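# Move tube rack from fume hood to bench, close sash

## Task

Take the tube rack out of the fume hood and set it on the bench so nothing overhangs the bench's front or side edges. The rack must stand upright with each tube seated all the way down in a hole, and the hood's sash must be fully closed. The task fails if the rack or any tube reaches the floor, or if the robot falls or is left leaning. Everything must stay in place on its own once the robot has let go.

## Robot and tools

ROBOT. An omnidirectional wheeled base carries a column about 1.75 m tall. A carriage rides up and down it (lift_m, 0 to 1 m) and holds two identical six-joint arms, each ending in a two-finger gripper. Arm bases sit roughly 0.57 m + lift_m above the floor, and carriage parts hang about 0.15 m lower. A hand reaches up to 0.78 m from its shoulder but only about 0.38 m below the arm base. A hand is about 0.16 m long and 0.1 m wide (0.14 m with fingers open). Parked joints 1-6 are 0, 0.05, 0.05, 1.45, 0, 0; parked, the robot is about 0.95 m wide and 0.7 m long. The wheel motors are weak (2 N m), so a light push already trips a contact stop. Cameras: carriage_camera is fixed, faces forward and tilts about 20 degrees down; left_wrist_camera and right_wrist_camera look out beyond the fingertips. Images are 504x504; a calibration (OpenCV pinhole+radial, K, D, and T_world_to_cam mapping base-frame points into the camera) is supplied and is only approximate.

FRAMES. Base frame: origin on the floor below the base centre, x forward, y left, z up. left_hand and right_hand report, in this frame, the point between each hand's pads; quat_wxyz rotates base axes into hand axes (hand z along the fingers, fingers open along hand y; a hand pointing up with joints 1, 5, 6 at 0 reads 1,0,0,0). Hand readings drift from truth, more at long reach. The odometry frame is the base frame at scene start; base_odometry counts wheel turns, so slipping shows up as travel; heading is left-positive, -3.142 to 3.142.

TOOLS.
execute_actions: actions is a list holding zero or one action. An action may contain base, joints, or both; its motions begin together and may finish separately; one action lasts at most 15 s. base takes exactly one relative command, measured from the base position in the scene's latest state report: translate_m (metres, forward positive, -2 to 2), strafe_m (metres, left positive, -2 to 2) or rotate_rad (radians, counter-clockwise/left positive, -6.3 to 6.3). joints is one dictionary naming any joints of either arm, each value an absolute target: lift_m 0 to 1 m; *_joint1_rad -2.617 to 3.054 (arm swing about vertical, 0 forward, positive left); *_joint2_rad 0 to 3.141 (shoulder: 0 upper arm back and level, 1.57 vertical, 3.14 forward and level); *_joint3_rad 0 to 3.141 (elbow, 0 folded, 3.14 straight); *_joint4_rad -1.57 to 1.57 (wrist pitch, positive lifts fingertips); *_joint5_rad -1.57 to 1.57 (wrist yaw, positive turns fingertips right, opposite to joint 1); *_joint6_rad -2.094 to 2.094 (roll about the finger axis, positive clockwise viewed from the forearm); *_gripper_m 0 to 0.093 m pad gap. Joints left out may keep driving to earlier targets. cameras: list of camera names or "all"; omitted/null means all, [] means none. Any unknown key or out-of-range number rejects the whole call and nothing moves. An empty actions list just reports state and images.
wait: seconds, 0 to 10; commands nothing and returns state and images.
zoom_image: camera plus region [x0, y0, x1, y1] in pixels, top-left origin, at most 504 by 504, on that camera's latest full image.
finished_scene: scene, the current scene's number; irreversible, reports success. Replying with no tool call ends the run.

RESULTS. base_status and joint_status describe the last accepted action: done (for the base, wheels turned the commanded amount even if slipping; tiny moves may stop short yet say done), off_target (resting away from target, may still push; normal for a gripper holding something), contact_stop or time_out (target dropped, holds in place), joint command not followed with a cause line (arm targets withheld by a self-collision check; the gripper still moves; per-joint not_followed; the robot may retry those targets later), limit_stop_at_motor_heat. on_its_own lists uncommanded behaviour; held at is the held target, not the position. motor_effort is percent of maximum, positive toward higher joint values, peak in brackets; readings carry large fixed errors and noise. Falling lift effort while lowering means a hand or load is resting on something. drive_wheels at rest higher than after a free move means the base is still pressing. Joint torques are raw drive outputs, offset and noisy. Motor temperatures are listed per arm; MOTOR HOT appears from 75 C, at 90 C the hot arm halts 10 s, at 100 C the arm goes limp and drops (OVER-TEMPERATURE FAULT). Outstretched arms and held loads heat quickly, even while you think. ARM HIT means an arm struck the robot hard.

CAUTIONS. The robot tips easily with the carriage high, arms extended, loads held, when pulling, or on a sudden stop; about 1.5 kg per hand with both arms forward can topple it, and only images reveal leaning. After a drive is blocked, back off about 0.2 m along the path (or turn back), repeat if still pressed; such moves can stop spuriously, and a second try usually works. The base may slide under a table edge that the column then strikes; reversing into such an edge can tip it. After an arm touch the base may coast up to 0.3 m. Arms and grippers never stop on contact and snap to targets once freed. A level hand sags 10 to 17 cm per kg; a straight arm may not lift 1 kg. Grip force is about 45 to 60 N per pad. Never let the arms collide or press on each other; if withheld, move that arm clear first, the other in a later action. Loose objects are occasionally nudged. While you think, the robot holds its last command. At the end release the rack and move away, and don't drop, slam or shove things.

Each tool is called after "Request:" in YAML: its name, and indented under it one key for each argument.

## Session

Request:
execute_actions:
  actions: []

Scene clock: 0.00 s.
Joint torques (N m, as the arm reports them, + toward a larger angle): no reading
Motor temperatures (°C, as the motors report them): left_arm=[24 22 24 24 24 24] | right_arm=[24 23 25 25 24 23]
base_odometry: x=+0.000 y=+0.000 heading=+0.000 (m, m, rad; odometry frame)
base_status: not commanded
joint_positions: lift_m=+0.298 left_joint1_rad=-0.036 left_joint2_rad=+0.023 left_joint3_rad=+0.029 left_joint4_rad=+1.456 left_joint5_rad=+0.034 left_joint6_rad=-0.016 left_gripper_m=+0.095 right_joint1_rad=-0.009 right_joint2_rad=+0.033 right_joint3_rad=+0.060 right_joint4_rad=+1.432 right_joint5_rad=+0.047 right_joint6_rad=+0.021 right_gripper_m=+0.094
joint_status: not commanded
motor_effort: lift_m=+23 drive_wheels=+0 (%)
left_hand: x=+0.2963 y=+0.3418 z=+1.2653 quat_wxyz=(+0.998, +0.017, +0.055, -0.027) (m; base frame)
right_hand: x=+0.2956 y=-0.3568 z=+1.2729 quat_wxyz=(+0.998, +0.024, +0.055, +0.005) (m; base frame)
pictures: carriage_camera, left_wrist_camera, right_wrist_camera
Images, in order (width x height): carriage_camera 504x504, left_wrist_camera 504x504, right_wrist_camera 504x504.

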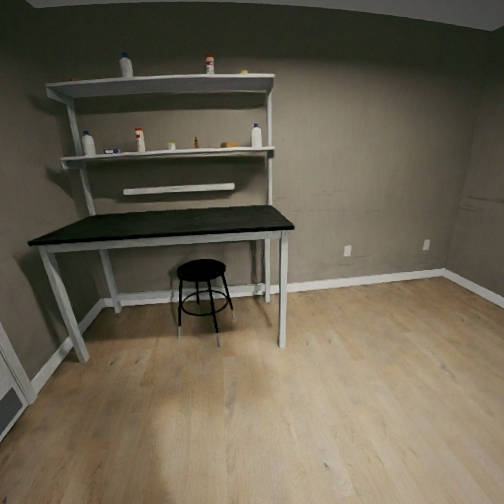

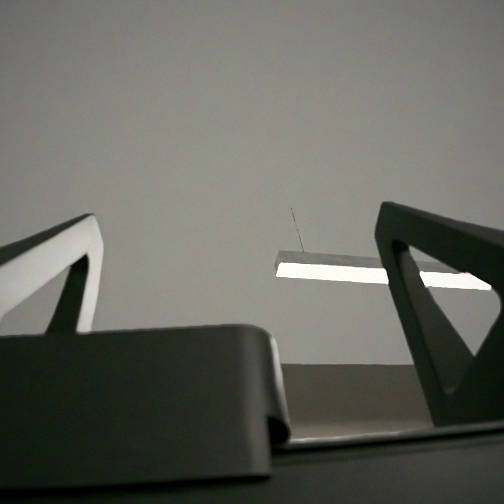

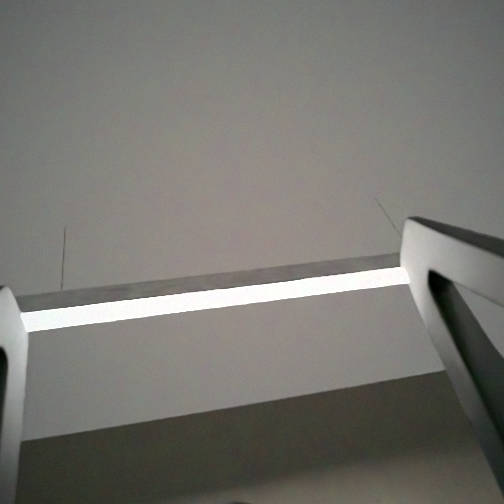

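Request:
execute_actions:
  actions:
    - {"base":{"rotate_rad":1.5}}
  cameras: ["carriage_camera"]

Request:
execute_actions:
  actions:
    - {"base":{"rotate_rad":1.6}}
  cameras: ["carriage_camera"]

Request:
execute_actions:
  actions:
    - {"base":{"rotate_rad":1.6}}
  cameras: ["carriage_camera"]

Scene clock: 4.63 s.
Joint torques (N m, as the arm reports them, + toward a larger angle): left_arm=[ 0.03  3.85  5.65 -0.15 -0.05 -0.02] | right_arm=[-0.02  4.55  5.64  0.02 -0.06 -0.13]
Motor temperatures (°C, as the motors report them): left_arm=[24 22 24 24 24 24] | right_arm=[24 23 25 25 24 23]
base_odometry: x=+0.000 y=+0.000 heading=+1.499 (m, m, rad; odometry frame)
base_status: done
joint_positions: lift_m=+0.298 left_joint1_rad=-0.036 left_joint2_rad=+0.023 left_joint3_rad=+0.029 left_joint4_rad=+1.456 left_joint5_rad=+0.034 left_joint6_rad=-0.016 left_gripper_m=+0.095 right_joint1_rad=-0.009 right_joint2_rad=+0.033 right_joint3_rad=+0.060 right_joint4_rad=+1.430 right_joint5_rad=+0.047 right_joint6_rad=+0.021 right_gripper_m=+0.094
joint_status: not commanded
motor_effort: lift_m=+24(23) drive_wheels=+9(29) (%)
left_hand: x=+0.2963 y=+0.3418 z=+1.2653 quat_wxyz=(+0.998, +0.017, +0.055, -0.027) (m; base frame)
right_hand: x=+0.2961 y=-0.3568 z=+1.2728 quat_wxyz=(+0.998, +0.024, +0.056, +0.005) (m; base frame)
pictures: carriage_camera
Images, in order (width x height): carriage_camera 504x504.

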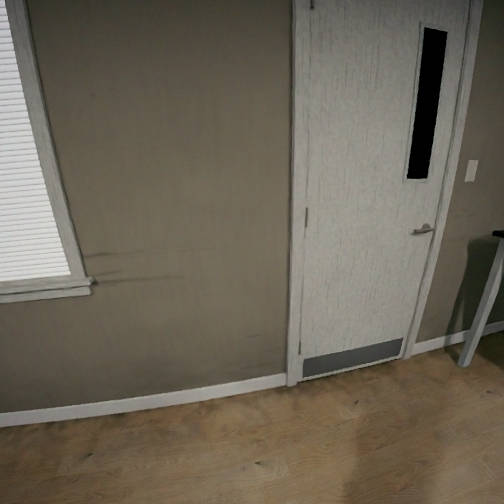

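Scene clock: 7.77 s.
Joint torques (N m, as the arm reports them, + toward a larger angle): left_arm=[-0.1   3.93  5.54 -0.13 -0.06 -0.03] | right_arm=[-0.09  4.66  5.79  0.01 -0.03 -0.15]
Motor temperatures (°C, as the motors report them): left_arm=[24 22 25 24 24 24] | right_arm=[24 23 26 25 24 23]
base_odometry: x=+0.000 y=+0.000 heading=+3.099 (m, m, rad; odometry frame)
base_status: done
joint_positions: lift_m=+0.298 left_joint1_rad=-0.036 left_joint2_rad=+0.023 left_joint3_rad=+0.029 left_joint4_rad=+1.456 left_joint5_rad=+0.034 left_joint6_rad=-0.016 left_gripper_m=+0.095 right_joint1_rad=-0.009 right_joint2_rad=+0.033 right_joint3_rad=+0.060 right_joint4_rad=+1.429 right_joint5_rad=+0.047 right_joint6_rad=+0.021 right_gripper_m=+0.094
joint_status: not commanded
motor_effort: lift_m=+23(23) drive_wheels=+9(30) (%)
left_hand: x=+0.2963 y=+0.3418 z=+1.2653 quat_wxyz=(+0.998, +0.017, +0.055, -0.027) (m; base frame)
right_hand: x=+0.2964 y=-0.3568 z=+1.2728 quat_wxyz=(+0.998, +0.024, +0.057, +0.005) (m; base frame)
pictures: carriage_camera
Images, in order (width x height): carriage_camera 504x504.

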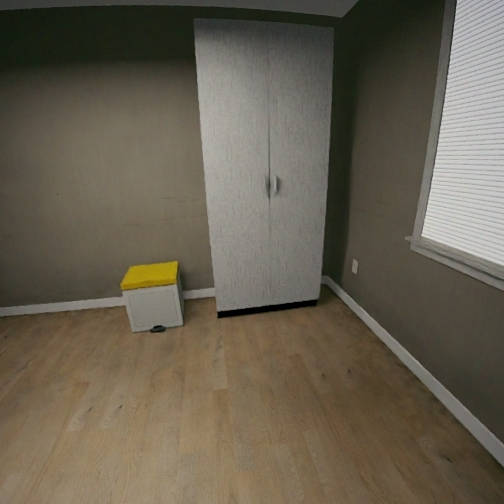

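Scene clock: 10.90 s.
Joint torques (N m, as the arm reports them, + toward a larger angle): left_arm=[ 0.02  3.9   5.56 -0.14 -0.04 -0.03] | right_arm=[-0.08  4.55  5.63 -0.02 -0.03 -0.17]
Motor temperatures (°C, as the motors report them): left_arm=[24 22 25 24 24 24] | right_arm=[24 23 26 25 24 23]
base_odometry: x=+0.000 y=+0.000 heading=-1.585 (m, m, rad; odometry frame)
base_status: done
joint_positions: lift_m=+0.298 left_joint1_rad=-0.036 left_joint2_rad=+0.023 left_joint3_rad=+0.029 left_joint4_rad=+1.456 left_joint5_rad=+0.034 left_joint6_rad=-0.016 left_gripper_m=+0.095 right_joint1_rad=-0.009 right_joint2_rad=+0.033 right_joint3_rad=+0.060 right_joint4_rad=+1.429 right_joint5_rad=+0.047 right_joint6_rad=+0.021 right_gripper_m=+0.094
joint_status: not commanded
motor_effort: lift_m=+23(23) drive_wheels=+9(30) (%)
left_hand: x=+0.2963 y=+0.3418 z=+1.2653 quat_wxyz=(+0.998, +0.017, +0.055, -0.027) (m; base frame)
right_hand: x=+0.2964 y=-0.3568 z=+1.2728 quat_wxyz=(+0.998, +0.024, +0.057, +0.005) (m; base frame)
pictures: carriage_camera
Images, in order (width x height): carriage_camera 504x504.

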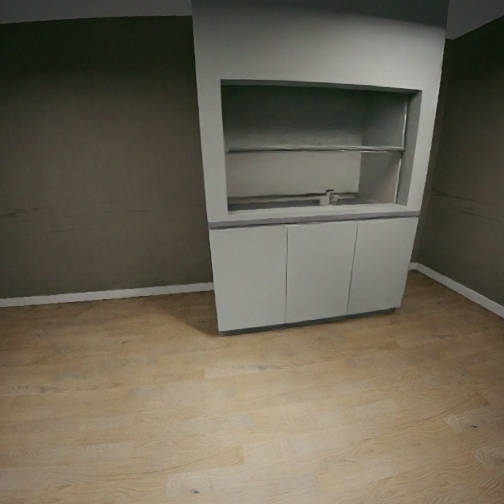

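Request:
execute_actions:
  actions:
    - {"base":{"rotate_rad":0.13}}
  cameras: []

Request:
execute_actions:
  actions:
    - {"base":{"strafe_m":-0.75}}
  cameras: []

Request:
execute_actions:
  actions:
    - {"base":{"translate_m":0.8}}
  cameras: ["carriage_camera"]

Request:
zoom_image:
  camera: "carriage_camera"
  region: [200,100,450,300]

Scene clock: 15.53 s.
Joint torques (N m, as the arm reports them, + toward a larger angle): left_arm=[ 0.    3.75  5.42 -0.18 -0.05 -0.02] | right_arm=[-0.05  4.45  5.48 -0.02 -0.01 -0.18]
Motor temperatures (°C, as the motors report them): left_arm=[24 23 25 24 24 24] | right_arm=[24 23 27 25 24 23]
base_odometry: x=+0.000 y=+0.000 heading=-1.456 (m, m, rad; odometry frame)
base_status: done
joint_positions: lift_m=+0.298 left_joint1_rad=-0.036 left_joint2_rad=+0.023 left_joint3_rad=+0.029 left_joint4_rad=+1.456 left_joint5_rad=+0.034 left_joint6_rad=-0.016 left_gripper_m=+0.095 right_joint1_rad=-0.009 right_joint2_rad=+0.033 right_joint3_rad=+0.060 right_joint4_rad=+1.430 right_joint5_rad=+0.047 right_joint6_rad=+0.021 right_gripper_m=+0.094
joint_status: not commanded
motor_effort: lift_m=+23(23) drive_wheels=+8(30) (%)
left_hand: x=+0.2963 y=+0.3418 z=+1.2653 quat_wxyz=(+0.998, +0.017, +0.055, -0.027) (m; base frame)
right_hand: x=+0.2961 y=-0.3568 z=+1.2728 quat_wxyz=(+0.998, +0.024, +0.056, +0.005) (m; base frame)
pictures: none
No camera images: the call's "cameras" was empty. Leave "cameras" out to get every camera's image.

Scene clock: 19.27 s.
Joint torques (N m, as the arm reports them, + toward a larger angle): left_arm=[-0.08  3.91  5.6  -0.13 -0.05 -0.03] | right_arm=[-0.02  4.55  5.53 -0.05 -0.02 -0.12]
Motor temperatures (°C, as the motors report them): left_arm=[24 23 26 24 24 24] | right_arm=[24 24 27 25 24 23]
base_odometry: x=-0.745 y=-0.087 heading=-1.455 (m, m, rad; odometry frame)
base_status: done
joint_positions: lift_m=+0.298 left_joint1_rad=-0.036 left_joint2_rad=+0.023 left_joint3_rad=+0.029 left_joint4_rad=+1.456 left_joint5_rad=+0.034 left_joint6_rad=-0.016 left_gripper_m=+0.095 right_joint1_rad=-0.009 right_joint2_rad=+0.033 right_joint3_rad=+0.060 right_joint4_rad=+1.430 right_joint5_rad=+0.047 right_joint6_rad=+0.021 right_gripper_m=+0.094
joint_status: not commanded
motor_effort: lift_m=+23(23) drive_wheels=-5(33) (%)
left_hand: x=+0.2963 y=+0.3418 z=+1.2653 quat_wxyz=(+0.998, +0.017, +0.055, -0.027) (m; base frame)
right_hand: x=+0.2961 y=-0.3568 z=+1.2728 quat_wxyz=(+0.998, +0.024, +0.056, +0.005) (m; base frame)
pictures: none
No camera images: the call's "cameras" was empty. Leave "cameras" out to get every camera's image.

Scene clock: 23.13 s.
Joint torques (N m, as the arm reports them, + toward a larger angle): left_arm=[-0.02  3.85  5.65 -0.12 -0.06 -0.01] | right_arm=[-0.05  4.5   5.6  -0.05 -0.01 -0.14]
Motor temperatures (°C, as the motors report them): left_arm=[24 23 26 24 24 24] | right_arm=[24 24 27 25 24 23]
base_odometry: x=-0.653 y=-0.881 heading=-1.456 (m, m, rad; odometry frame)
base_status: done
joint_positions: lift_m=+0.298 left_joint1_rad=-0.036 left_joint2_rad=+0.023 left_joint3_rad=+0.029 left_joint4_rad=+1.456 left_joint5_rad=+0.034 left_joint6_rad=-0.016 left_gripper_m=+0.095 right_joint1_rad=-0.009 right_joint2_rad=+0.033 right_joint3_rad=+0.060 right_joint4_rad=+1.430 right_joint5_rad=+0.047 right_joint6_rad=+0.021 right_gripper_m=+0.094
joint_status: not commanded
motor_effort: lift_m=+24(23) drive_wheels=-5(27) (%)
left_hand: x=+0.2962 y=+0.3418 z=+1.2653 quat_wxyz=(+0.998, +0.017, +0.054, -0.027) (m; base frame)
right_hand: x=+0.2961 y=-0.3568 z=+1.2728 quat_wxyz=(+0.998, +0.024, +0.056, +0.005) (m; base frame)
pictures: carriage_camera
Images, in order (width x height): carriage_camera 504x504.

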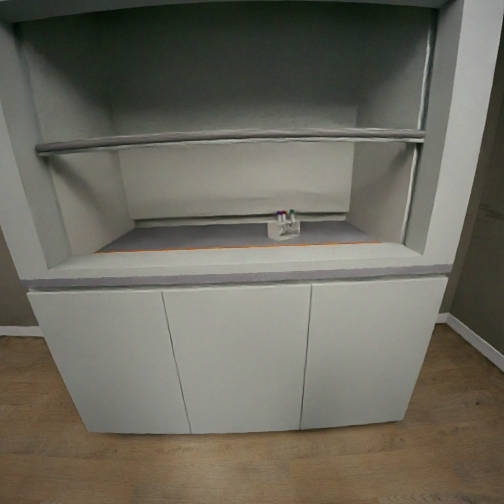

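Region (200, 100, 450, 300) of carriage_camera's 504x504 image, scaled by 2.016, with more detail than that image has; it fills the top 403 rows of this view, and the rest is white.

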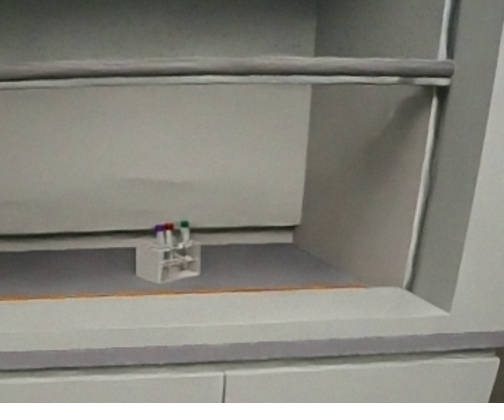

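Request:
execute_actions:
  actions:
    - {"base":{"strafe_m":0.2},"joints":{"right_joint2_rad":1.9,"right_joint3_rad":1.9,"right_joint4_rad":0,"right_joint1_rad":0,"right_joint5_rad":0,"lift_m":0.2}}

Scene clock: 28.93 s.
Joint torques (N m, as the arm reports them, + toward a larger angle): left_arm=[-0.07  3.73  5.56 -0.14 -0.04 -0.05] | right_arm=[  0.68 -13.11   9.52   2.04  -0.03  -0.16]
Motor temperatures (°C, as the motors report them): left_arm=[24 23 27 24 24 24] | right_arm=[24 24 28 26 24 23]
base_odometry: x=-0.455 y=-0.859 heading=-1.456 (m, m, rad; odometry frame)
base_status: done
joint_positions: lift_m=+0.200 left_joint1_rad=-0.036 left_joint2_rad=+0.023 left_joint3_rad=+0.029 left_joint4_rad=+1.456 left_joint5_rad=+0.034 left_joint6_rad=-0.016 left_gripper_m=+0.095 right_joint1_rad=-0.009 right_joint2_rad=+1.901 right_joint3_rad=+1.871 right_joint4_rad=+0.000 right_joint5_rad=+0.004 right_joint6_rad=+0.021 right_gripper_m=+0.094
joint_status: all done
motor_effort: lift_m=+21(22) drive_wheels=-2(29) (%)
left_hand: x=+0.2962 y=+0.3417 z=+1.1676 quat_wxyz=(+0.998, +0.018, +0.054, -0.027) (m; base frame)
right_hand: x=+0.8670 y=-0.3544 z=+1.1508 quat_wxyz=(+0.696, +0.012, +0.717, +0.003) (m; base frame)
pictures: carriage_camera, left_wrist_camera, right_wrist_camera
camera_calibration (this result's frames):
carriage_camera: T_world_to_cam=[[0.00693451, -0.998534, -0.0536913, 0.0544795], [-0.350838, 0.04785, -0.935213, 1.15518], [0.93641, 0.0253222, -0.349992, 0.222666], [0, 0, 0, 1]] pos_world=[0.196397, -0.00651426, 1.1612]
left_wrist_camera: T_world_to_cam=[[-0.0550828, -0.991192, -0.120433, 0.497437], [0.701084, 0.0474881, -0.711496, 0.599499], [0.710948, -0.123625, 0.692293, -0.847487], [0, 0, 0, 1]] pos_world=[0.20962, 0.359816, 1.07316]
right_wrist_camera: T_world_to_cam=[[-0.161237, -0.982489, -0.0933757, -0.103282], [-0.605945, 0.173233, -0.776415, 1.4898], [0.778995, -0.068606, -0.623266, 0.129834], [0, 0, 0, 1]] pos_world=[0.784945, -0.350648, 1.22798]
Images, in order (width x height): carriage_camera 504x504, left_wrist_camera 504x504, right_wrist_camera 504x504.

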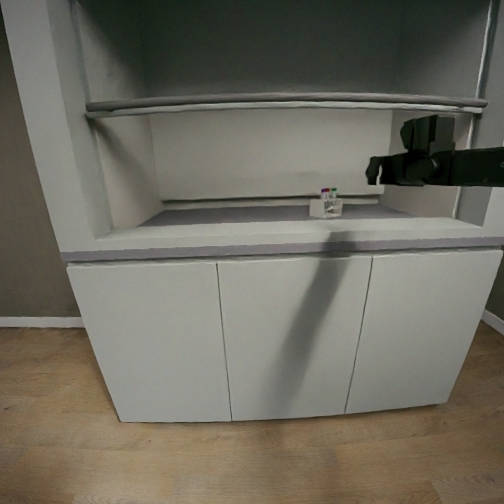

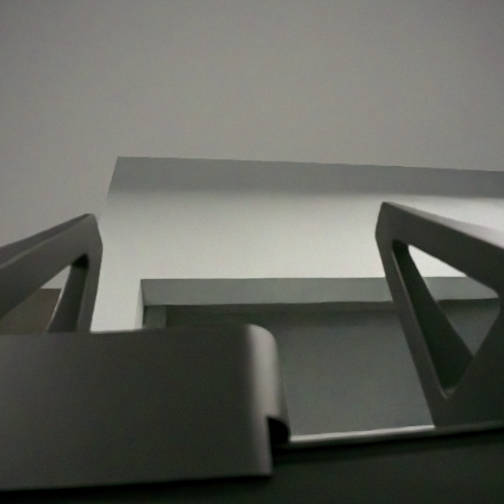

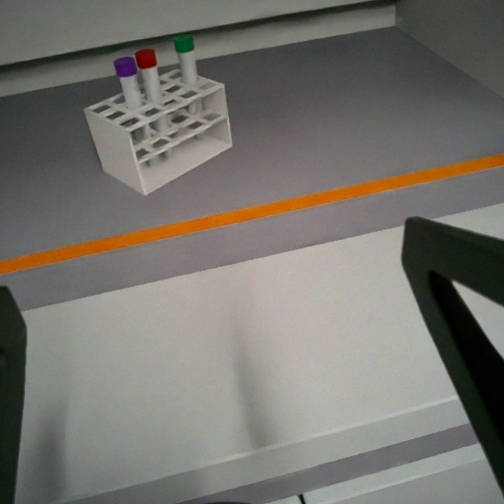

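Request:
execute_actions:
  actions:
    - {"base":{"strafe_m":-0.3},"joints":{"right_joint2_rad":0.05,"right_joint3_rad":0.05,"right_joint4_rad":1.45,"left_joint1_rad":-0.35,"left_joint2_rad":2.6,"left_joint3_rad":2.2,"left_joint4_rad":0.4,"left_joint5_rad":0.6,"lift_m":0.25}}

Scene clock: 38.30 s.
Joint torques (N m, as the arm reports them, + toward a larger angle): left_arm=[ -0.23 -16.2    8.77   1.72   0.04  -0.12] | right_arm=[ 0.53  3.47  4.09 -0.11 -0.05 -0.16]
Motor temperatures (°C, as the motors report them): left_arm=[24 24 27 24 24 24] | right_arm=[24 27 30 29 24 23]
base_odometry: x=-0.753 y=-0.893 heading=-1.456 (m, m, rad; odometry frame)
base_status: done
joint_positions: lift_m=+0.250 left_joint1_rad=-0.346 left_joint2_rad=+2.587 left_joint3_rad=+2.181 left_joint4_rad=+0.416 left_joint5_rad=+0.595 left_joint6_rad=-0.009 left_gripper_m=+0.095 right_joint1_rad=-0.006 right_joint2_rad=+0.060 right_joint3_rad=+0.069 right_joint4_rad=+1.457 right_joint5_rad=+0.003 right_joint6_rad=+0.021 right_gripper_m=+0.094
joint_status: all done
motor_effort: lift_m=+24(30) drive_wheels=-2(41) (%)
left_hand: x=+0.9035 y=+0.0169 z=+1.0050 quat_wxyz=(+0.632, +0.318, +0.628, -0.323) (m; base frame)
right_hand: x=+0.2958 y=-0.3493 z=+1.2280 quat_wxyz=(+0.999, +0.002, +0.053, +0.007) (m; base frame)
pictures: carriage_camera, left_wrist_camera, right_wrist_camera
camera_calibration (this result's frames):
carriage_camera: T_world_to_cam=[[0.00693451, -0.998534, -0.0536913, 0.0571482], [-0.350838, 0.04785, -0.935213, 1.20167], [0.93641, 0.0253222, -0.349992, 0.240062], [0, 0, 0, 1]] pos_world=[0.196397, -0.00651426, 1.2109]
left_wrist_camera: T_world_to_cam=[[-0.857164, -0.514999, -0.00668854, 0.791731], [-0.319809, 0.54238, -0.776882, 1.05318], [0.403722, -0.663777, -0.629611, 0.408418], [0, 0, 0, 1]] pos_world=[0.850572, 0.107617, 1.08063]
right_wrist_camera: T_world_to_cam=[[0.075871, -0.984464, -0.158347, -0.174144], [0.729143, 0.163099, -0.664642, 0.667052], [0.680142, -0.0650307, 0.73019, -1.00834], [0, 0, 0, 1]] pos_world=[0.212649, -0.345807, 1.15205]
Images, in order (width x height): carriage_camera 504x504, left_wrist_camera 504x504, right_wrist_camera 504x504.

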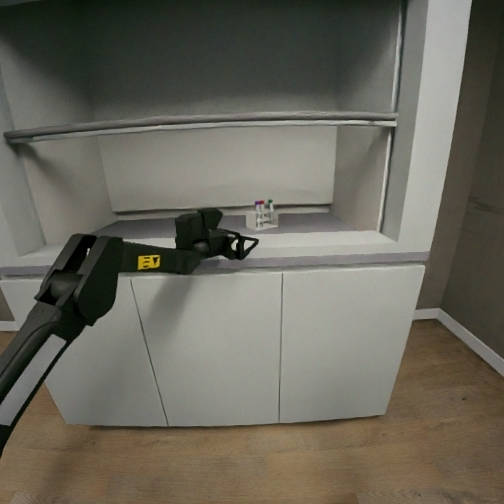

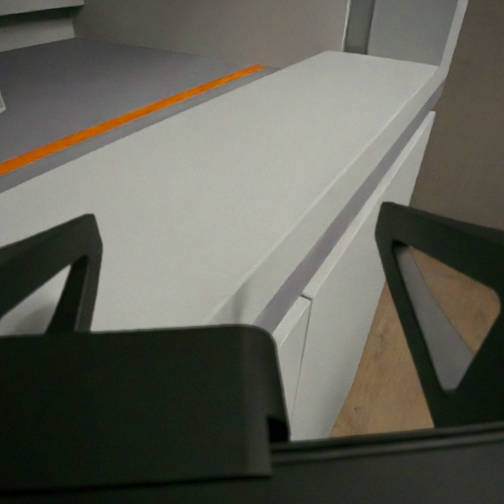

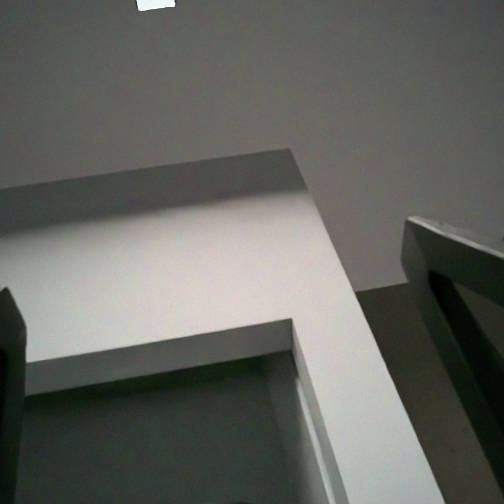

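Request:
execute_actions:
  actions:
    - {"base":{"translate_m":0.38}}
  cameras: ["carriage_camera","left_wrist_camera"]

Scene clock: 42.23 s.
Joint torques (N m, as the arm reports them, + toward a larger angle): left_arm=[ -0.33 -16.24   8.66   1.77   0.    -0.11] | right_arm=[ 0.32  3.41  4.14 -0.07 -0.04 -0.14]
Motor temperatures (°C, as the motors report them): left_arm=[24 27 28 25 24 24] | right_arm=[24 27 29 28 24 23]
base_odometry: x=-0.709 y=-1.271 heading=-1.456 (m, m, rad; odometry frame)
base_status: done
joint_positions: lift_m=+0.250 left_joint1_rad=-0.346 left_joint2_rad=+2.589 left_joint3_rad=+2.181 left_joint4_rad=+0.411 left_joint5_rad=+0.596 left_joint6_rad=-0.010 left_gripper_m=+0.095 right_joint1_rad=-0.006 right_joint2_rad=+0.060 right_joint3_rad=+0.069 right_joint4_rad=+1.452 right_joint5_rad=+0.003 right_joint6_rad=+0.021 right_gripper_m=+0.094
joint_status: not commanded
motor_effort: lift_m=+24(24) drive_wheels=-6(28) (%)
left_hand: x=+0.9036 y=+0.0168 z=+1.0025 quat_wxyz=(+0.630, +0.318, +0.631, -0.324) (m; base frame)
right_hand: x=+0.2970 y=-0.3493 z=+1.2279 quat_wxyz=(+0.998, +0.002, +0.055, +0.007) (m; base frame)
pictures: carriage_camera, left_wrist_camera
camera_calibration (this result's frames):
carriage_camera: T_world_to_cam=[[0.00693451, -0.998534, -0.0536913, 0.0571482], [-0.350838, 0.04785, -0.935213, 1.20167], [0.93641, 0.0253222, -0.349992, 0.240062], [0, 0, 0, 1]] pos_world=[0.196397, -0.00651426, 1.2109]
left_wrist_camera: T_world_to_cam=[[-0.857392, -0.514661, -0.00173328, 0.787004], [-0.325124, 0.54424, -0.773368, 1.0526], [0.398966, -0.662516, -0.633955, 0.415372], [0, 0, 0, 1]] pos_world=[0.851278, 0.107362, 1.07874]
Images, in order (width x height): carriage_camera 504x504, left_wrist_camera 504x504.

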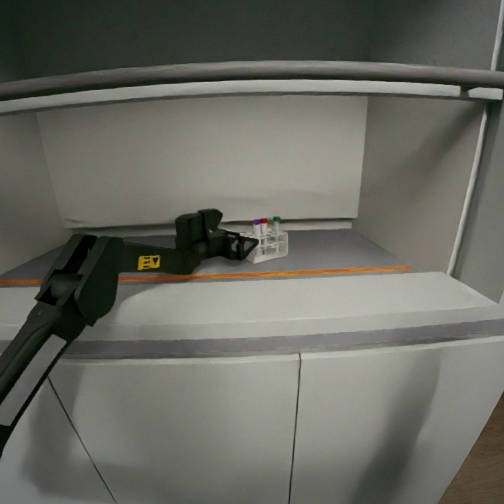

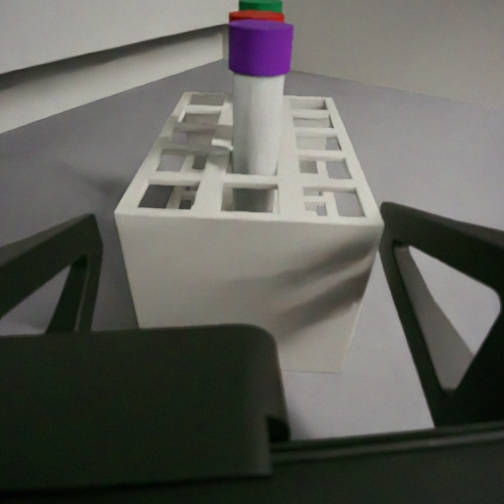

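Request:
execute_actions:
  actions:
    - {"joints":{"lift_m":0.185}}
  cameras: ["carriage_camera","left_wrist_camera"]

Request:
execute_actions:
  actions:
    - {"base":{"translate_m":0.035}}
  cameras: []

Request:
execute_actions:
  actions:
    - {"base":{"strafe_m":-0.048}}
  cameras: ["carriage_camera","left_wrist_camera"]

Scene clock: 45.40 s.
Joint torques (N m, as the arm reports them, + toward a larger angle): left_arm=[ -0.34 -10.86   4.66   1.87  -0.04  -0.11] | right_arm=[ 0.32  3.51  4.23 -0.04 -0.03 -0.15]
Motor temperatures (°C, as the motors report them): left_arm=[24 29 29 26 24 24] | right_arm=[24 27 29 28 24 23]
base_odometry: x=-0.709 y=-1.271 heading=-1.456 (m, m, rad; odometry frame)
base_status: not commanded
joint_positions: lift_m=+0.185 left_joint1_rad=-0.345 left_joint2_rad=+2.522 left_joint3_rad=+2.238 left_joint4_rad=+0.391 left_joint5_rad=+0.597 left_joint6_rad=-0.011 left_gripper_m=+0.095 right_joint1_rad=-0.006 right_joint2_rad=+0.060 right_joint3_rad=+0.066 right_joint4_rad=+1.451 right_joint5_rad=+0.002 right_joint6_rad=+0.021 right_gripper_m=+0.094
joint_status: all done
motor_effort: lift_m=+18(19) drive_wheels=-9(10) (%)
left_hand: x=+0.8970 y=+0.0205 z=+1.0063 quat_wxyz=(+0.665, +0.322, +0.594, -0.319) (m; base frame)
right_hand: x=+0.2979 y=-0.3491 z=+1.1628 quat_wxyz=(+0.998, +0.002, +0.057, +0.007) (m; base frame)
pictures: carriage_camera, left_wrist_camera
camera_calibration (this result's frames):
carriage_camera: T_world_to_cam=[[0.00693451, -0.998534, -0.0536913, 0.0536899], [-0.350838, 0.04785, -0.935213, 1.14143], [0.93641, 0.0253222, -0.349992, 0.217519], [0, 0, 0, 1]] pos_world=[0.196397, -0.00651426, 1.14649]
left_wrist_camera: T_world_to_cam=[[-0.85356, -0.516804, -0.0659408, 0.84444], [-0.248516, 0.515117, -0.820302, 1.03043], [0.457903, -0.683789, -0.568117, 0.304167], [0, 0, 0, 1]] pos_world=[0.837579, 0.113607, 1.07374]
Images, in order (width x height): carriage_camera 504x504, left_wrist_camera 504x504.

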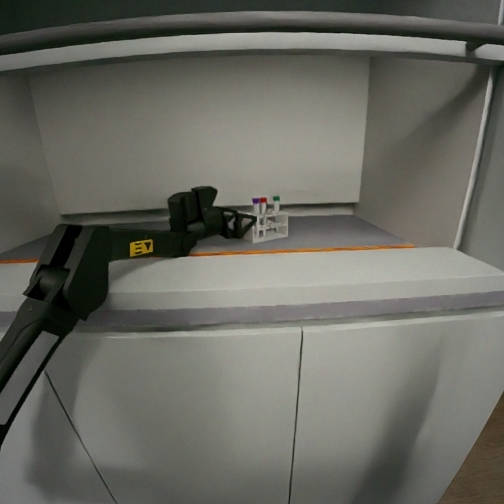

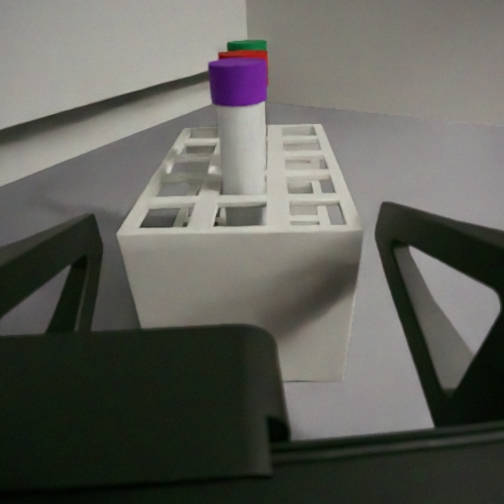

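Scene clock: 46.43 s.
Joint torques (N m, as the arm reports them, + toward a larger angle): left_arm=[ 0.72 -9.15  6.69  1.89 -0.09 -0.1 ] | right_arm=[ 0.47  3.59  4.25 -0.03 -0.01 -0.15]
Motor temperatures (°C, as the motors report them): left_arm=[24 29 29 26 24 24] | right_arm=[24 27 29 28 24 23]
base_odometry: x=-0.705 y=-1.305 heading=-1.457 (m, m, rad; odometry frame)
base_status: done
joint_positions: lift_m=+0.185 left_joint1_rad=-0.359 left_joint2_rad=+2.501 left_joint3_rad=+2.210 left_joint4_rad=+0.393 left_joint5_rad=+0.599 left_joint6_rad=-0.012 left_gripper_m=+0.095 right_joint1_rad=-0.006 right_joint2_rad=+0.060 right_joint3_rad=+0.066 right_joint4_rad=+1.450 right_joint5_rad=+0.002 right_joint6_rad=+0.021 right_gripper_m=+0.094
joint_status: not commanded
motor_effort: lift_m=+19(19) drive_wheels=+19(34) (%)
left_hand: x=+0.8887 y=+0.0124 z=+1.0084 quat_wxyz=(+0.661, +0.326, +0.593, -0.325) (m; base frame)
right_hand: x=+0.2983 y=-0.3491 z=+1.1627 quat_wxyz=(+0.998, +0.002, +0.058, +0.007) (m; base frame)
pictures: none
No camera images: the call's "cameras" was empty. Leave "cameras" out to get every camera's image.

Scene clock: 47.60 s.
Joint torques (N m, as the arm reports them, + toward a larger angle): left_arm=[-0.3  -9.67  6.7   1.84 -0.07 -0.08] | right_arm=[ 0.44  3.45  4.18 -0.03 -0.02 -0.15]
Motor temperatures (°C, as the motors report them): left_arm=[24 29 29 26 24 24] | right_arm=[24 27 29 28 24 23]
base_odometry: x=-0.753 y=-1.311 heading=-1.456 (m, m, rad; odometry frame)
base_status: done
joint_positions: lift_m=+0.185 left_joint1_rad=-0.346 left_joint2_rad=+2.506 left_joint3_rad=+2.210 left_joint4_rad=+0.394 left_joint5_rad=+0.599 left_joint6_rad=-0.012 left_gripper_m=+0.095 right_joint1_rad=-0.006 right_joint2_rad=+0.060 right_joint3_rad=+0.066 right_joint4_rad=+1.450 right_joint5_rad=+0.002 right_joint6_rad=+0.021 right_gripper_m=+0.094
joint_status: not commanded
motor_effort: lift_m=+19(18) drive_wheels=+5(41) (%)
left_hand: x=+0.8938 y=+0.0202 z=+1.0049 quat_wxyz=(+0.661, +0.322, +0.596, -0.321) (m; base frame)
right_hand: x=+0.2983 y=-0.3491 z=+1.1627 quat_wxyz=(+0.998, +0.002, +0.058, +0.007) (m; base frame)
pictures: carriage_camera, left_wrist_camera
camera_calibration (this result's frames):
carriage_camera: T_world_to_cam=[[0.00693451, -0.998534, -0.0536913, 0.0536872], [-0.350838, 0.04785, -0.935213, 1.14138], [0.93641, 0.0253222, -0.349992, 0.217501], [0, 0, 0, 1]] pos_world=[0.196397, -0.00651426, 1.14644]
left_wrist_camera: T_world_to_cam=[[-0.856139, -0.513313, -0.0594603, 0.837197], [-0.253951, 0.518162, -0.816711, 1.02991], [0.450038, -0.684119, -0.573975, 0.317542], [0, 0, 0, 1]] pos_world=[0.835397, 0.113321, 1.07318]
Images, in order (width x height): carriage_camera 504x504, left_wrist_camera 504x504.

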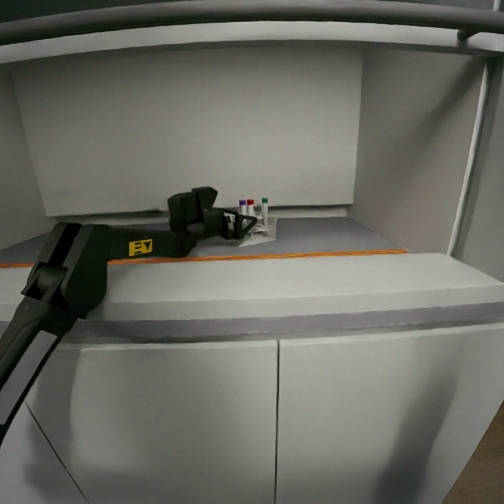

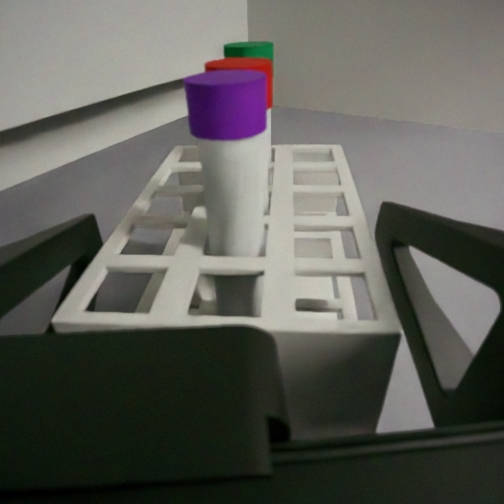

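Request:
zoom_image:
  camera: "carriage_camera"
  region: [150,170,310,270]

Region (150, 170, 310, 270) of carriage_camera's 504x504 image, scaled by 3.150, with more detail than that image has; it fills the top 315 rows of this view, and the rest is white.

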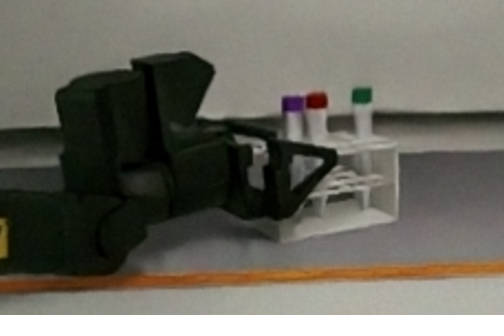

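Request:
execute_actions:
  actions:
    - {"base":{"strafe_m":-0.02},"joints":{"lift_m":0.215,"left_joint2_rad":2.56,"left_joint3_rad":2.1,"left_joint4_rad":0.42}}
  cameras: ["carriage_camera","left_wrist_camera"]

Request:
execute_actions:
  actions:
    - {"joints":{"left_gripper_m":0.04}}
  cameras: ["carriage_camera","left_wrist_camera"]

Scene clock: 51.50 s.
Joint torques (N m, as the arm reports them, + toward a larger angle): left_arm=[ -0.06 -15.95   6.15   1.8   -0.02  -0.11] | right_arm=[ 0.41  3.36  4.22 -0.02 -0.01 -0.14]
Motor temperatures (°C, as the motors report them): left_arm=[24 30 29 27 24 24] | right_arm=[24 26 29 27 24 23]
base_odometry: x=-0.773 y=-1.313 heading=-1.456 (m, m, rad; odometry frame)
base_status: done
joint_positions: lift_m=+0.215 left_joint1_rad=-0.347 left_joint2_rad=+2.546 left_joint3_rad=+2.117 left_joint4_rad=+0.423 left_joint5_rad=+0.597 left_joint6_rad=-0.010 left_gripper_m=+0.095 right_joint1_rad=-0.006 right_joint2_rad=+0.060 right_joint3_rad=+0.066 right_joint4_rad=+1.449 right_joint5_rad=+0.002 right_joint6_rad=+0.021 right_gripper_m=+0.094
joint_status: all done
motor_effort: lift_m=+25(29) drive_wheels=-1(32) (%)
left_hand: x=+0.8965 y=+0.0186 z=+0.9701 quat_wxyz=(+0.626, +0.318, +0.633, -0.325) (m; base frame)
right_hand: x=+0.2985 y=-0.3490 z=+1.1921 quat_wxyz=(+0.998, +0.002, +0.058, +0.007) (m; base frame)
pictures: carriage_camera, left_wrist_camera
camera_calibration (this result's frames):
carriage_camera: T_world_to_cam=[[0.00693451, -0.998534, -0.0536913, 0.0552657], [-0.350838, 0.04785, -0.935213, 1.16887], [0.93641, 0.0253222, -0.349992, 0.22779], [0, 0, 0, 1]] pos_world=[0.196397, -0.00651426, 1.17584]
left_wrist_camera: T_world_to_cam=[[-0.858559, -0.5127, 0.00381589, 0.777374], [-0.330239, 0.547288, -0.769037, 1.02457], [0.392197, -0.661524, -0.639193, 0.409967], [0, 0, 0, 1]] pos_world=[0.844986, 0.109027, 1.04702]
Images, in order (width x height): carriage_camera 504x504, left_wrist_camera 504x504.

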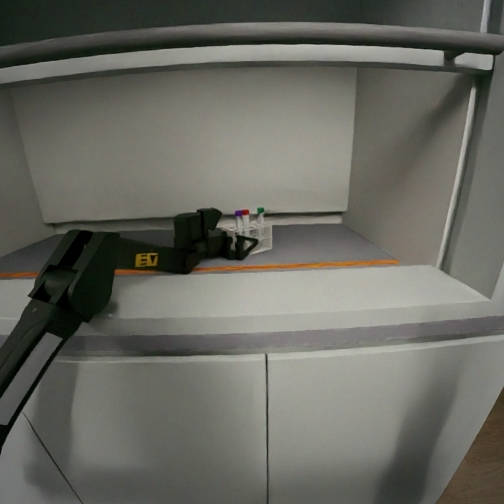

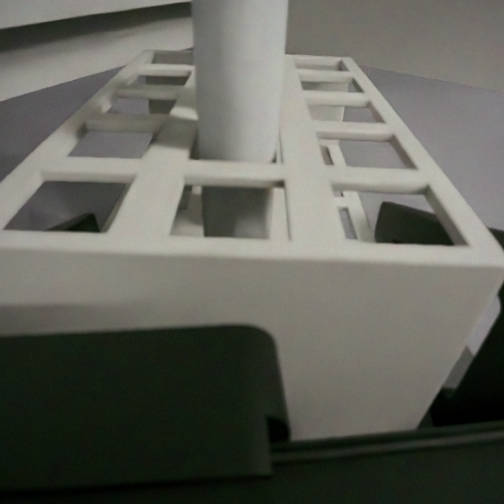

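Scene clock: 52.10 s.
Joint torques (N m, as the arm reports them, + toward a larger angle): left_arm=[ -0.19 -16.03   6.18   1.82  -0.01  -0.12] | right_arm=[ 0.39  3.52  4.22 -0.06 -0.02 -0.14]
Motor temperatures (°C, as the motors report them): left_arm=[24 31 29 27 24 24] | right_arm=[24 26 29 27 24 23]
base_odometry: x=-0.773 y=-1.313 heading=-1.456 (m, m, rad; odometry frame)
base_status: not commanded
joint_positions: lift_m=+0.215 left_joint1_rad=-0.347 left_joint2_rad=+2.546 left_joint3_rad=+2.117 left_joint4_rad=+0.423 left_joint5_rad=+0.598 left_joint6_rad=-0.010 left_gripper_m=+0.082 right_joint1_rad=-0.006 right_joint2_rad=+0.060 right_joint3_rad=+0.066 right_joint4_rad=+1.449 right_joint5_rad=+0.002 right_joint6_rad=+0.021 right_gripper_m=+0.094
joint_status: left_gripper_m off_target (ended at +0.082, target +0.040)
motor_effort: lift_m=+25(24) drive_wheels=-1(1) (%)
left_hand: x=+0.8965 y=+0.0186 z=+0.9701 quat_wxyz=(+0.626, +0.319, +0.633, -0.325) (m; base frame)
right_hand: x=+0.2985 y=-0.3490 z=+1.1921 quat_wxyz=(+0.998, +0.002, +0.058, +0.007) (m; base frame)
pictures: carriage_camera, left_wrist_camera
camera_calibration (this result's frames):
carriage_camera: T_world_to_cam=[[0.00693451, -0.998534, -0.0536913, 0.0552657], [-0.350838, 0.04785, -0.935213, 1.16887], [0.93641, 0.0253222, -0.349992, 0.22779], [0, 0, 0, 1]] pos_world=[0.196397, -0.00651426, 1.17584]
left_wrist_camera: T_world_to_cam=[[-0.858755, -0.512373, 0.00381762, 0.777476], [-0.33003, 0.547412, -0.769038, 1.02439], [0.391944, -0.661675, -0.639192, 0.410191], [0, 0, 0, 1]] pos_world=[0.844968, 0.109009, 1.04702]
Images, in order (width x height): carriage_camera 504x504, left_wrist_camera 504x504.

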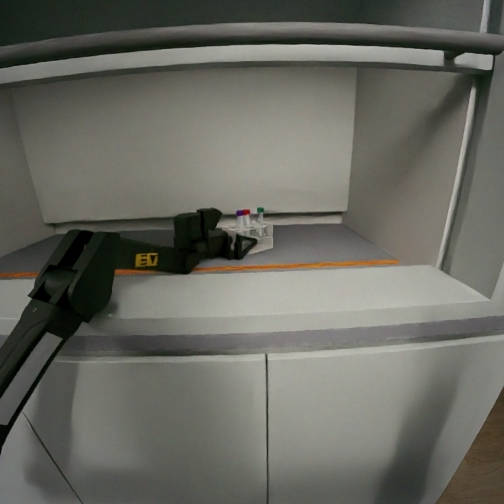

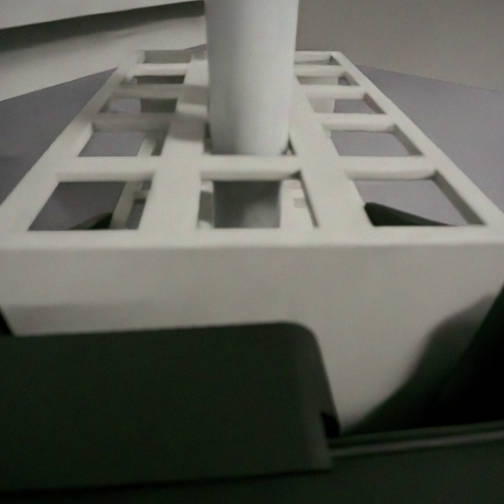

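Request:
execute_actions:
  actions:
    - {"joints":{"lift_m":0.28,"left_gripper_m":0.04}}
  cameras: []

Request:
execute_actions:
  actions:
    - {"base":{"translate_m":-0.5}}
  cameras: ["carriage_camera"]

Request:
execute_actions:
  actions:
    - {"joints":{"left_joint1_rad":0.5,"left_joint2_rad":1.9,"left_joint3_rad":1.45,"left_gripper_m":0.04,"lift_m":0.5,"right_joint2_rad":2.2,"right_joint3_rad":2.2,"right_joint4_rad":0,"right_gripper_m":0.0}}

Scene clock: 54.87 s.
Joint torques (N m, as the arm reports them, + toward a larger angle): left_arm=[ -0.18 -17.05   7.08   2.     0.    -0.09] | right_arm=[ 0.49  3.44  4.16  0.03  0.   -0.15]
Motor temperatures (°C, as the motors report them): left_arm=[24 32 29 27 24 24] | right_arm=[24 26 29 27 24 23]
base_odometry: x=-0.773 y=-1.313 heading=-1.456 (m, m, rad; odometry frame)
base_status: not commanded
joint_positions: lift_m=+0.280 left_joint1_rad=-0.347 left_joint2_rad=+2.560 left_joint3_rad=+2.105 left_joint4_rad=+0.403 left_joint5_rad=+0.598 left_joint6_rad=-0.010 left_gripper_m=+0.082 right_joint1_rad=-0.006 right_joint2_rad=+0.060 right_joint3_rad=+0.066 right_joint4_rad=+1.449 right_joint5_rad=+0.001 right_joint6_rad=+0.021 right_gripper_m=+0.094
joint_status: left_gripper_m off_target (ended at +0.082, target +0.040); the others done
motor_effort: lift_m=+24(29) drive_wheels=-1(1) (%)
left_hand: x=+0.8969 y=+0.0184 z=+1.0153 quat_wxyz=(+0.610, +0.316, +0.649, -0.327) (m; base frame)
right_hand: x=+0.2985 y=-0.3490 z=+1.2571 quat_wxyz=(+0.998, +0.001, +0.058, +0.007) (m; base frame)
pictures: none
No camera images: the call's "cameras" was empty. Leave "cameras" out to get every camera's image.

Scene clock: 57.97 s.
Joint torques (N m, as the arm reports them, + toward a larger angle): left_arm=[ -0.14 -17.08   7.08   2.01   0.05  -0.11] | right_arm=[ 0.48  3.42  4.26 -0.03  0.   -0.17]
Motor temperatures (°C, as the motors report them): left_arm=[24 35 30 28 24 24] | right_arm=[24 26 29 27 24 23]
base_odometry: x=-0.830 y=-0.817 heading=-1.456 (m, m, rad; odometry frame)
base_status: done
joint_positions: lift_m=+0.280 left_joint1_rad=-0.347 left_joint2_rad=+2.560 left_joint3_rad=+2.105 left_joint4_rad=+0.403 left_joint5_rad=+0.598 left_joint6_rad=-0.010 left_gripper_m=+0.082 right_joint1_rad=-0.006 right_joint2_rad=+0.060 right_joint3_rad=+0.066 right_joint4_rad=+1.450 right_joint5_rad=+0.001 right_joint6_rad=+0.021 right_gripper_m=+0.094
joint_status: not commanded
motor_effort: lift_m=+25(24) drive_wheels=-3(27) (%)
left_hand: x=+0.8969 y=+0.0184 z=+1.0152 quat_wxyz=(+0.609, +0.316, +0.649, -0.327) (m; base frame)
right_hand: x=+0.2983 y=-0.3490 z=+1.2571 quat_wxyz=(+0.998, +0.001, +0.058, +0.007) (m; base frame)
pictures: carriage_camera
camera_calibration (this result's frames):
carriage_camera: T_world_to_cam=[[0.00693451, -0.998534, -0.0536913, 0.0587581], [-0.350838, 0.04785, -0.935213, 1.22971], [0.93641, 0.0253222, -0.349992, 0.250556], [0, 0, 0, 1]] pos_world=[0.196397, -0.00651426, 1.24089]
Images, in order (width x height): carriage_camera 504x504.

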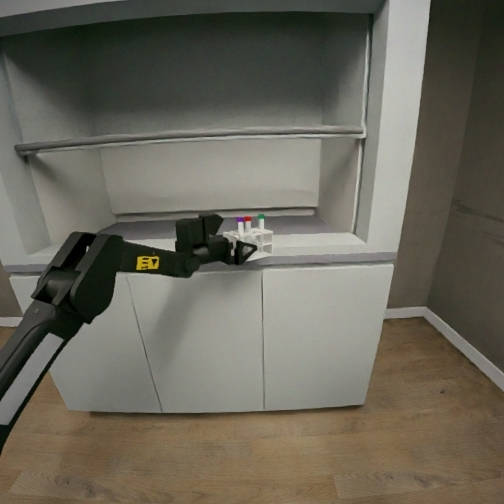

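Scene clock: 60.10 s.
Joint torques (N m, as the arm reports them, + toward a larger angle): left_arm=[  0.06 -12.18   6.68   1.96   0.05  -0.08] | right_arm=[  0.49 -16.     9.09   2.05  -0.03  -0.12]
Motor temperatures (°C, as the motors report them): left_arm=[24 35 30 28 24 24] | right_arm=[24 27 29 27 24 23]
base_odometry: x=-0.830 y=-0.817 heading=-1.456 (m, m, rad; odometry frame)
base_status: not commanded
joint_positions: lift_m=+0.500 left_joint1_rad=+0.498 left_joint2_rad=+1.904 left_joint3_rad=+1.464 left_joint4_rad=+0.408 left_joint5_rad=+0.594 left_joint6_rad=-0.011 left_gripper_m=+0.082 right_joint1_rad=-0.006 right_joint2_rad=+2.202 right_joint3_rad=+2.177 right_joint4_rad=-0.003 right_joint5_rad=+0.001 right_joint6_rad=+0.021 right_gripper_m=+0.000
joint_status: left_gripper_m off_target (ended at +0.082, target +0.040); the others done
motor_effort: lift_m=+23(31) drive_wheels=-1(2) (%)
left_hand: x=+0.8155 y=+0.5363 z=+1.3479 quat_wxyz=(+0.696, +0.024, +0.716, -0.044) (m; base frame)
right_hand: x=+0.9370 y=-0.3527 z=+1.4155 quat_wxyz=(+0.697, +0.010, +0.717, +0.005) (m; base frame)
pictures: carriage_camera, left_wrist_camera, right_wrist_camera
camera_calibration (this result's frames):
carriage_camera: T_world_to_cam=[[0.00693451, -0.998534, -0.0536913, 0.070575], [-0.350838, 0.04785, -0.935213, 1.43554], [0.93641, 0.0253222, -0.349992, 0.327586], [0, 0, 0, 1]] pos_world=[0.196397, -0.00651426, 1.46097]
left_wrist_camera: T_world_to_cam=[[-0.182308, -0.982983, 0.0225238, 0.647363], [-0.647014, 0.102686, -0.755532, 1.48358], [0.740363, -0.152313, -0.654724, 0.489538], [0, 0, 0, 1]] pos_world=[0.715483, 0.558567, 1.42683]
right_wrist_camera: T_world_to_cam=[[-0.155471, -0.983387, -0.0936939, -0.0708747], [-0.605741, 0.169827, -0.777327, 1.73729], [0.780325, -0.0640973, -0.622081, 0.239073], [0, 0, 0, 1]] pos_world=[0.854777, -0.349413, 1.49253]
Images, in order (width x height): carriage_camera 504x504, left_wrist_camera 504x504, right_wrist_camera 504x504.

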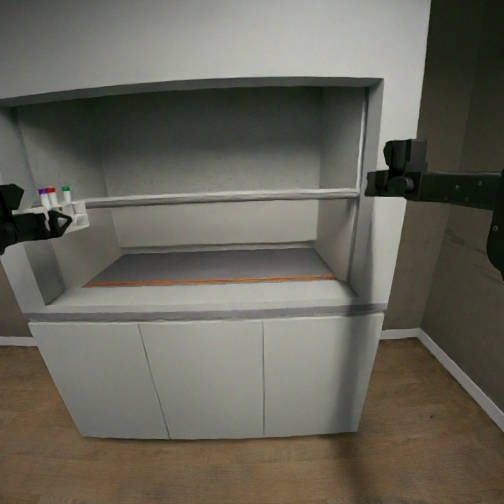

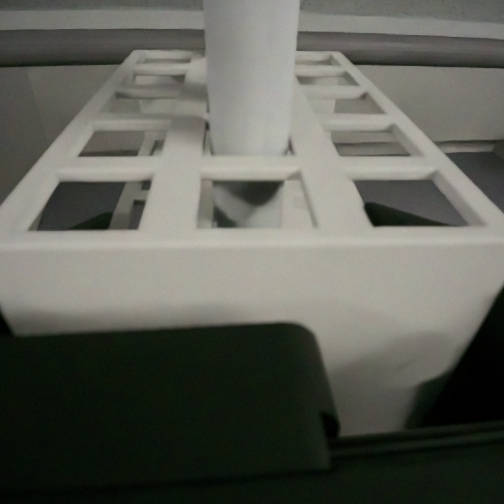

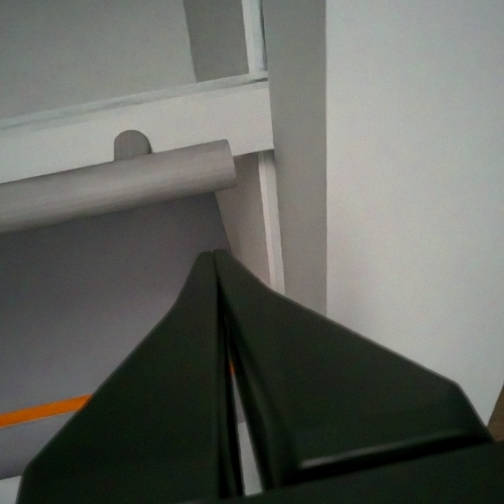

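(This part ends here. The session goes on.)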